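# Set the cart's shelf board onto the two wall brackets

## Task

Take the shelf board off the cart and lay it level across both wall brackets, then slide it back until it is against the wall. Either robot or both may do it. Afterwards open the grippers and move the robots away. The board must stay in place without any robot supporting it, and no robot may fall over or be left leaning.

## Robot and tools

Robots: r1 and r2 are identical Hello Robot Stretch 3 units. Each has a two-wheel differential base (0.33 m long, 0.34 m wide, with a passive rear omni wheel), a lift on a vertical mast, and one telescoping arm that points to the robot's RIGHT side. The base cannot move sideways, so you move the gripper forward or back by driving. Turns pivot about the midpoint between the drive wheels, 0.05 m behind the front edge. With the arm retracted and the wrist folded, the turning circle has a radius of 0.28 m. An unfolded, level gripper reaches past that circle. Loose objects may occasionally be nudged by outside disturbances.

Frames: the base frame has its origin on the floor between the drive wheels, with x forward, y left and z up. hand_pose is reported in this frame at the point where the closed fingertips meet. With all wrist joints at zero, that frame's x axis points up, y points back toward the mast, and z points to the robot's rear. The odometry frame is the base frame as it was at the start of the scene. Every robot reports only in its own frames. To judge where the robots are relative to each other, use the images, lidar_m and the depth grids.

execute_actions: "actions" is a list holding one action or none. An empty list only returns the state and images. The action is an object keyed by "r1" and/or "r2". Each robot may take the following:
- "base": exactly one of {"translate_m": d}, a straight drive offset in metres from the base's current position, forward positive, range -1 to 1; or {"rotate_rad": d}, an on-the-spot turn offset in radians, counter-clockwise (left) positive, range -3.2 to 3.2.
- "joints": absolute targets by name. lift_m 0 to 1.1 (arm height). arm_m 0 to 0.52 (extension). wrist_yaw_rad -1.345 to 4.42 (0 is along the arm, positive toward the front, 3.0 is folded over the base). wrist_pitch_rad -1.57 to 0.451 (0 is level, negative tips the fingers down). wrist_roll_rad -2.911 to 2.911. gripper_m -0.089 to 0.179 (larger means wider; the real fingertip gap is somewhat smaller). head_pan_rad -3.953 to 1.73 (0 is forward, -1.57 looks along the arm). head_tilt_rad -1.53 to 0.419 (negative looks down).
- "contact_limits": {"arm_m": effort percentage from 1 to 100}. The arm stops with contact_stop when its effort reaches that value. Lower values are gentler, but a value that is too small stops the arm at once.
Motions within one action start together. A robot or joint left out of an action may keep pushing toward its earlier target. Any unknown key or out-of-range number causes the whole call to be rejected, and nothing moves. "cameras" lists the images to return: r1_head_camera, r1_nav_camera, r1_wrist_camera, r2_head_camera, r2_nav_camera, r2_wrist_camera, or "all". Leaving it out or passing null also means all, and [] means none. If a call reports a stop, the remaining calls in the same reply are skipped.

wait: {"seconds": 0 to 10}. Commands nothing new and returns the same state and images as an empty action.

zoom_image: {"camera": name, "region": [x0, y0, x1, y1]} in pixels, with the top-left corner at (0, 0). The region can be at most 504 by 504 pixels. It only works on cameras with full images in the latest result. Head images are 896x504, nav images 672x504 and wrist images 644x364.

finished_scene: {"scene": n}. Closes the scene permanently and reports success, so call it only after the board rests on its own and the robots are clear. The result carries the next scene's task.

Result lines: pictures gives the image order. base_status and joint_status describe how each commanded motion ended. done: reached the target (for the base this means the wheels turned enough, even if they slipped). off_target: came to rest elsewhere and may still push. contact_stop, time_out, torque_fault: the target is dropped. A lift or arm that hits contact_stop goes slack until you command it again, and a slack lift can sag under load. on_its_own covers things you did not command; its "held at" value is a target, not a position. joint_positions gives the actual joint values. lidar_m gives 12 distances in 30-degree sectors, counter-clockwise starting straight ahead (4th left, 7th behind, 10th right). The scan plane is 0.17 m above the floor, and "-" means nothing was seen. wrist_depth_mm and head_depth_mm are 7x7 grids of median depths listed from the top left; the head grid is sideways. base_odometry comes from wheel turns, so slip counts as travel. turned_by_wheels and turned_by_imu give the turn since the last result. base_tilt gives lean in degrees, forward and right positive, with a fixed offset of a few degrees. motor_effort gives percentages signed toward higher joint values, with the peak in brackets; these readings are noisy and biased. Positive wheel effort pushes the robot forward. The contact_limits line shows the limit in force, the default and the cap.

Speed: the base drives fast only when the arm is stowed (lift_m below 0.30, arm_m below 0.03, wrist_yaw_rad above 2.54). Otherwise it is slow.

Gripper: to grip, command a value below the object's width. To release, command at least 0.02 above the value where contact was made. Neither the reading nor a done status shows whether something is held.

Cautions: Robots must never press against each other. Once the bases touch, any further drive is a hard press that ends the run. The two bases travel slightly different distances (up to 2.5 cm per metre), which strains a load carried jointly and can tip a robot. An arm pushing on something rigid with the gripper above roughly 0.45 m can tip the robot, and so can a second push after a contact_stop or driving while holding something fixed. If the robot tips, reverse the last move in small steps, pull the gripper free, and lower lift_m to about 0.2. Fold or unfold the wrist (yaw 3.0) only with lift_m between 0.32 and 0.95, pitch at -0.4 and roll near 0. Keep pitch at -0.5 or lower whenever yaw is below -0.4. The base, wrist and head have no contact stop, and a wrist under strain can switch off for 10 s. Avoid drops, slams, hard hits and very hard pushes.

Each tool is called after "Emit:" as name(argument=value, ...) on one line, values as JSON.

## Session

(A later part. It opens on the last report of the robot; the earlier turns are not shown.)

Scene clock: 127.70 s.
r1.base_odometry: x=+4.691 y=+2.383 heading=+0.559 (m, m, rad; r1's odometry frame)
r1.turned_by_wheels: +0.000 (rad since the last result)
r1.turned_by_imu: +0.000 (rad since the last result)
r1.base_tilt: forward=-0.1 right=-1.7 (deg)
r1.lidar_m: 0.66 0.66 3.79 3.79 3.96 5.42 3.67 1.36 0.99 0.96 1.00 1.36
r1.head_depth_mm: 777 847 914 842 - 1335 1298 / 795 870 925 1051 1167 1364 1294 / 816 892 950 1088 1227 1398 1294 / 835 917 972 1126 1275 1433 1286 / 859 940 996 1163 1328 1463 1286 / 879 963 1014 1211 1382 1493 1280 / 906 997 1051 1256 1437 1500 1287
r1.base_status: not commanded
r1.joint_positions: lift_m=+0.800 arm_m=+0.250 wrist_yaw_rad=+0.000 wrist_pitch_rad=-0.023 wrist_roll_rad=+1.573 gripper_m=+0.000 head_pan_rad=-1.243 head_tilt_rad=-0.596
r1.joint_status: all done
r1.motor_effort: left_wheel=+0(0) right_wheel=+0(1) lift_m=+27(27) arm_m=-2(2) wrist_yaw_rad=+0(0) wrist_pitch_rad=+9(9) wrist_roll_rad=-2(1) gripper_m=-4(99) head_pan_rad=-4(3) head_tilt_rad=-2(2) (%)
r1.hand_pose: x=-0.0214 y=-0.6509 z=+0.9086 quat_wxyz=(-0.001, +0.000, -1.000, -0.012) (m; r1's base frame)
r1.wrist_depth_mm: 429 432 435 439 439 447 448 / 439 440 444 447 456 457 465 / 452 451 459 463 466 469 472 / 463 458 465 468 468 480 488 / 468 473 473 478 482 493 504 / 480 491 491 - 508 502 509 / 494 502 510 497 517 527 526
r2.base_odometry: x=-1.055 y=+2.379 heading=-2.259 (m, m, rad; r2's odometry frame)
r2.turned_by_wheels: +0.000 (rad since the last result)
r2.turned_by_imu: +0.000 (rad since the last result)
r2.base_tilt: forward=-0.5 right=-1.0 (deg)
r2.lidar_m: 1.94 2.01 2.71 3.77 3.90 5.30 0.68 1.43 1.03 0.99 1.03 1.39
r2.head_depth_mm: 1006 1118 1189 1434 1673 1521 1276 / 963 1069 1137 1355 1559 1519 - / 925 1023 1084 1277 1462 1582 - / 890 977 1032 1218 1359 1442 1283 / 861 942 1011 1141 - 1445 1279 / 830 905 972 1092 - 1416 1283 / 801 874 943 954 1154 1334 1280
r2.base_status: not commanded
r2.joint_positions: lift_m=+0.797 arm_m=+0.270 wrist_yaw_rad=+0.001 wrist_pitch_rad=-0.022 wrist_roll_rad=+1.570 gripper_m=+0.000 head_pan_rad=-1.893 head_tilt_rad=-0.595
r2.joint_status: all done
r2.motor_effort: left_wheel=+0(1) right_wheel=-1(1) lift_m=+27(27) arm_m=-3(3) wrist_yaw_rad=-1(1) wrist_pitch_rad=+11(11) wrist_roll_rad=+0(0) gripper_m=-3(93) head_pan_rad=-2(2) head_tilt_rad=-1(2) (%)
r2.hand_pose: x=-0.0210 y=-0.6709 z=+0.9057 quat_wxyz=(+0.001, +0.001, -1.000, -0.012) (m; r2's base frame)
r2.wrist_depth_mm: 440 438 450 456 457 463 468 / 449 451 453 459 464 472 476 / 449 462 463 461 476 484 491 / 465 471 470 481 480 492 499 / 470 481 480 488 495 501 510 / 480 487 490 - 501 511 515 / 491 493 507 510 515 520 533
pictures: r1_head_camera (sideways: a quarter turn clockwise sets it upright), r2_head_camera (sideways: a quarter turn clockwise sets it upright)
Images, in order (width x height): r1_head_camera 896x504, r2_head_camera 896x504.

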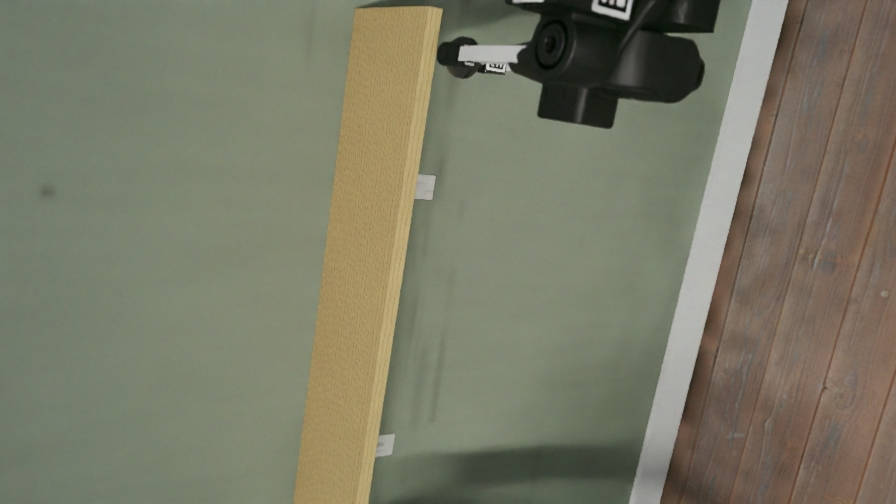

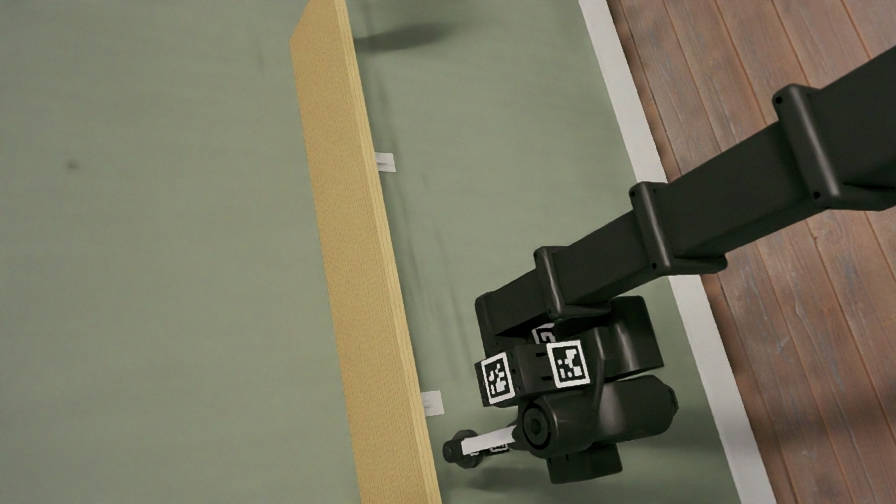

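Emit:
execute_actions(actions=[{"r1":{"joints":{"arm_m":0.45},"contact_limits":{"arm_m":13}},"r2":{"joints":{"arm_m":0.47},"contact_limits":{"arm_m":13}}}], cameras=["r1_head_camera","r2_head_camera"])

Scene clock: 130.73 s.
r1.base_odometry: x=+4.691 y=+2.383 heading=+0.560 (m, m, rad; r1's odometry frame)
r1.turned_by_wheels: +0.000 (rad since the last result)
r1.turned_by_imu: -0.001 (rad since the last result)
r1.base_tilt: forward=-0.2 right=-1.7 (deg)
r1.lidar_m: 0.66 0.66 3.77 3.81 3.96 5.42 3.70 1.36 0.99 0.96 1.00 1.36
r1.head_depth_mm: 778 845 917 840 1188 1293 1297 / 794 866 925 1048 1202 1357 1297 / 814 895 949 1087 1232 1404 1289 / 835 917 972 1127 1269 1439 1286 / 857 942 999 1164 1329 1472 1293 / 879 966 1012 1210 1377 1490 1282 / 905 998 1053 1257 1440 1510 1281
r1.base_status: not commanded
r1.joint_positions: lift_m=+0.800 arm_m=+0.343 wrist_yaw_rad=+0.007 wrist_pitch_rad=-0.035 wrist_roll_rad=+1.573 gripper_m=+0.000 head_pan_rad=-1.243 head_tilt_rad=-0.596
r1.joint_status: arm_m contact_stop (moved +0.093 of +0.200)
r1.on_its_own: arm_m is slack since a contact_stop, until your next command for it (your +0.450 is given up)
r1.motor_effort: left_wheel=+2(7) right_wheel=-2(6) lift_m=+27(27) arm_m=+0(13) wrist_yaw_rad=-6(9) wrist_pitch_rad=+13(30) wrist_roll_rad=-2(1) gripper_m=-2(3) head_pan_rad=-3(4) head_tilt_rad=-2(2) (%)
r1.contact_limits: arm_m 13 (drawing in: default 17, maximum 28; extending or still: default 23, maximum 38)
r1.hand_pose: x=-0.0197 y=-0.7431 z=+0.9056 quat_wxyz=(-0.001, +0.003, -1.000, -0.018) (m; r1's base frame)
r1.wrist_depth_mm: 339 340 346 352 353 358 363 / 345 351 357 358 365 369 371 / 353 359 366 366 368 378 385 / 363 367 370 316 384 390 392 / 373 380 381 373 393 402 405 / 384 388 394 - 405 403 419 / 394 398 409 403 416 419 432
r2.base_odometry: x=-1.055 y=+2.379 heading=-2.259 (m, m, rad; r2's odometry frame)
r2.turned_by_wheels: +0.000 (rad since the last result)
r2.turned_by_imu: +0.000 (rad since the last result)
r2.base_tilt: forward=-0.4 right=-1.0 (deg)
r2.lidar_m: 1.94 2.00 2.72 3.76 3.87 5.29 0.68 1.43 1.03 0.99 1.02 1.39
r2.head_depth_mm: 1006 1115 1197 1431 1670 1518 1277 / 969 1070 1129 1352 1554 1531 - / 929 1021 1082 1279 1463 1580 - / 893 981 1036 1219 1355 1462 1273 / 859 941 1010 1133 1331 1447 1278 / 834 905 973 - 1275 1405 1279 / 804 870 942 872 1199 1331 1286
r2.base_status: not commanded
r2.joint_positions: lift_m=+0.797 arm_m=+0.379 wrist_yaw_rad=+0.006 wrist_pitch_rad=-0.036 wrist_roll_rad=+1.571 gripper_m=+0.000 head_pan_rad=-1.893 head_tilt_rad=-0.595
r2.joint_status: arm_m contact_stop (moved +0.109 of +0.200)
r2.on_its_own: arm_m is slack since a contact_stop, until your next command for it (your +0.470 is given up)
r2.motor_effort: left_wheel=+1(4) right_wheel=-1(2) lift_m=+27(27) arm_m=+0(13) wrist_yaw_rad=-6(6) wrist_pitch_rad=+17(34) wrist_roll_rad=+0(0) gripper_m=-1(2) head_pan_rad=-2(1) head_tilt_rad=-2(3) (%)
r2.contact_limits: arm_m 13 (drawing in: default 20, maximum 33; extending or still: default 27, maximum 45)
r2.hand_pose: x=-0.0197 y=-0.7790 z=+0.9021 quat_wxyz=(+0.001, +0.003, -1.000, -0.018) (m; r2's base frame)
r2.wrist_depth_mm: 336 339 345 345 356 361 370 / 341 347 353 168 364 369 373 / 349 353 361 359 370 379 383 / 356 359 365 349 380 386 387 / 361 367 374 373 389 393 399 / 372 375 378 - 394 401 408 / 380 382 389 394 410 408 416
pictures: r1_head_camera (sideways: a quarter turn clockwise sets it upright), r2_head_camera (sideways: a quarter turn clockwise sets it upright)
Images, in order (width x height): r1_head_camera 896x504, r2_head_camera 896x504.

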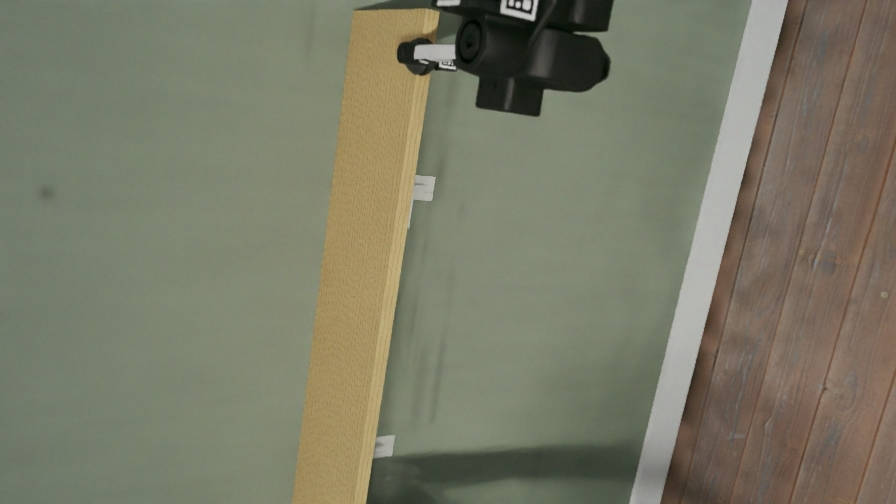

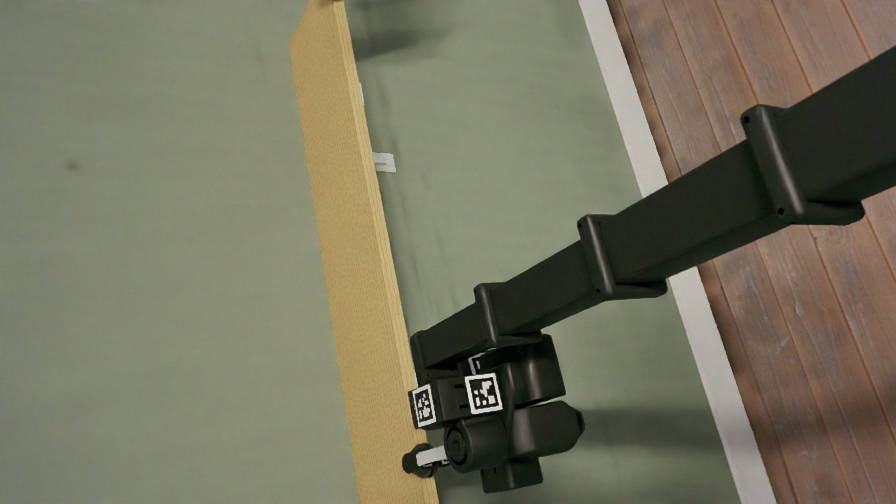

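Emit:
execute_actions(actions=[{"r1":{"joints":{"arm_m":0.0}},"r2":{"joints":{"arm_m":0.0}}}], cameras=["r1_head_camera","r2_head_camera","r1_nav_camera"])

Scene clock: 137.83 s.
r1.base_odometry: x=+4.691 y=+2.383 heading=+0.560 (m, m, rad; r1's odometry frame)
r1.turned_by_wheels: +0.000 (rad since the last result)
r1.turned_by_imu: +0.002 (rad since the last result)
r1.base_tilt: forward=-0.2 right=-1.7 (deg)
r1.lidar_m: 0.66 0.66 3.79 3.80 3.94 5.44 3.67 1.36 1.00 0.96 1.00 1.37
r1.head_depth_mm: 780 844 913 1020 1141 1297 1305 / 796 866 931 1052 1174 1357 1340 / 815 891 953 1081 1231 1405 1318 / 833 912 968 1122 1275 1428 1287 / 859 940 994 1171 1319 1475 1288 / 885 959 1013 1210 1377 1485 1290 / 903 995 1055 1248 1444 1507 1282
r1.base_status: not commanded
r1.joint_positions: lift_m=+0.800 arm_m=+0.000 wrist_yaw_rad=+0.001 wrist_pitch_rad=-0.023 wrist_roll_rad=+1.573 gripper_m=+0.000 head_pan_rad=-1.243 head_tilt_rad=-0.596
r1.joint_status: all done
r1.motor_effort: left_wheel=+1(2) right_wheel=-1(2) lift_m=+26(27) arm_m=-2(1) wrist_yaw_rad=-1(6) wrist_pitch_rad=+9(13) wrist_roll_rad=-1(2) gripper_m=-2(3) head_pan_rad=-3(3) head_tilt_rad=-2(2) (%)
r1.hand_pose: x=-0.0212 y=-0.4009 z=+0.9086 quat_wxyz=(-0.001, +0.000, -1.000, -0.012) (m; r1's base frame)
r1.wrist_depth_mm: 658 671 671 684 685 694 692 / 675 672 709 680 688 710 713 / 692 688 701 710 718 726 731 / 721 707 737 724 744 754 743 / 735 731 736 748 765 765 770 / 750 776 771 - 762 778 787 / 771 768 785 789 799 800 807
r2.base_odometry: x=-1.055 y=+2.379 heading=-2.259 (m, m, rad; r2's odometry frame)
r2.turned_by_wheels: +0.000 (rad since the last result)
r2.turned_by_imu: +0.002 (rad since the last result)
r2.base_tilt: forward=-0.4 right=-1.1 (deg)
r2.lidar_m: 1.94 2.01 2.71 3.76 3.89 5.29 0.68 1.43 1.03 0.99 1.02 1.39
r2.head_depth_mm: 1006 1120 1193 1436 1665 1522 1309 / 966 1070 1128 1353 1563 1523 1336 / 927 1021 1085 1279 1465 1527 1341 / 894 980 1038 1214 1384 1494 - / 862 945 1009 1154 1308 1451 1325 / 831 909 968 1103 1230 1408 1317 / 803 869 945 1053 1178 1329 1284
r2.base_status: not commanded
r2.joint_positions: lift_m=+0.797 arm_m=+0.001 wrist_yaw_rad=+0.001 wrist_pitch_rad=-0.022 wrist_roll_rad=+1.571 gripper_m=+0.000 head_pan_rad=-1.893 head_tilt_rad=-0.595
r2.joint_status: all done
r2.motor_effort: left_wheel=+0(0) right_wheel=+0(1) lift_m=+27(27) arm_m=-3(5) wrist_yaw_rad=-1(6) wrist_pitch_rad=+11(17) wrist_roll_rad=+0(0) gripper_m=-2(2) head_pan_rad=-2(2) head_tilt_rad=-3(2) (%)
r2.hand_pose: x=-0.0211 y=-0.4016 z=+0.9057 quat_wxyz=(+0.000, +0.001, -1.000, -0.012) (m; r2's base frame)
r2.wrist_depth_mm: 682 696 694 717 717 728 735 / 699 712 711 719 730 739 752 / 704 703 723 732 744 755 763 / 724 734 744 735 747 759 776 / 745 751 750 742 782 789 789 / 743 756 769 - 787 807 807 / 766 775 783 789 811 803 820
pictures: r1_head_camera (sideways: a quarter turn clockwise sets it upright), r1_nav_camera (sideways: a quarter turn counterclockwise sets it upright), r2_head_camera (sideways: a quarter turn clockwise sets it upright)
Images, in order (width x height): r1_head_camera 896x504, r1_nav_camera 672x504, r2_head_camera 896x504.

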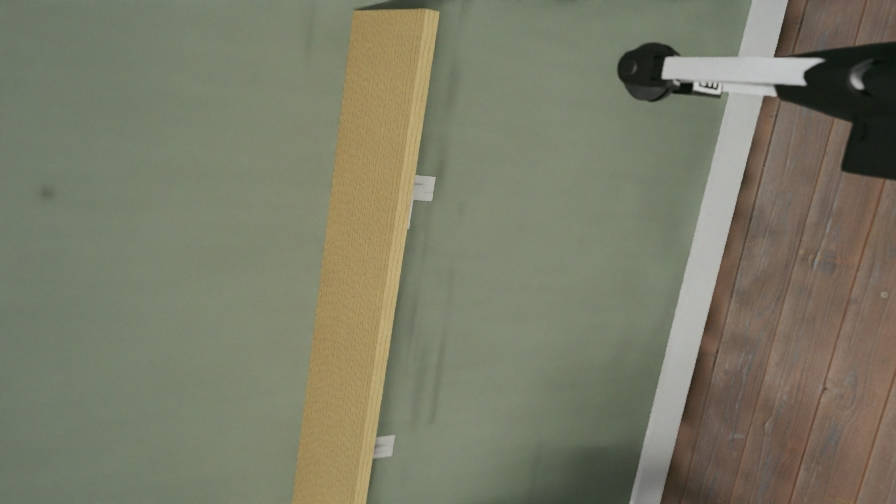

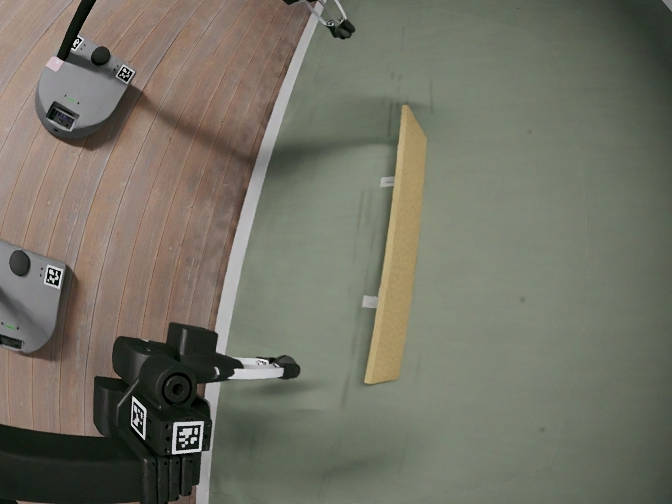

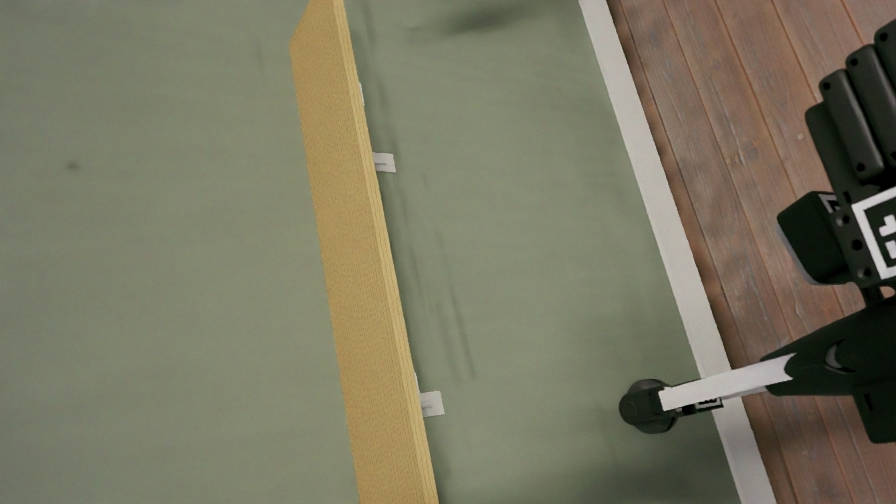

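Emit:
finished_scene(scene=2)

The scene is finished: the task was done.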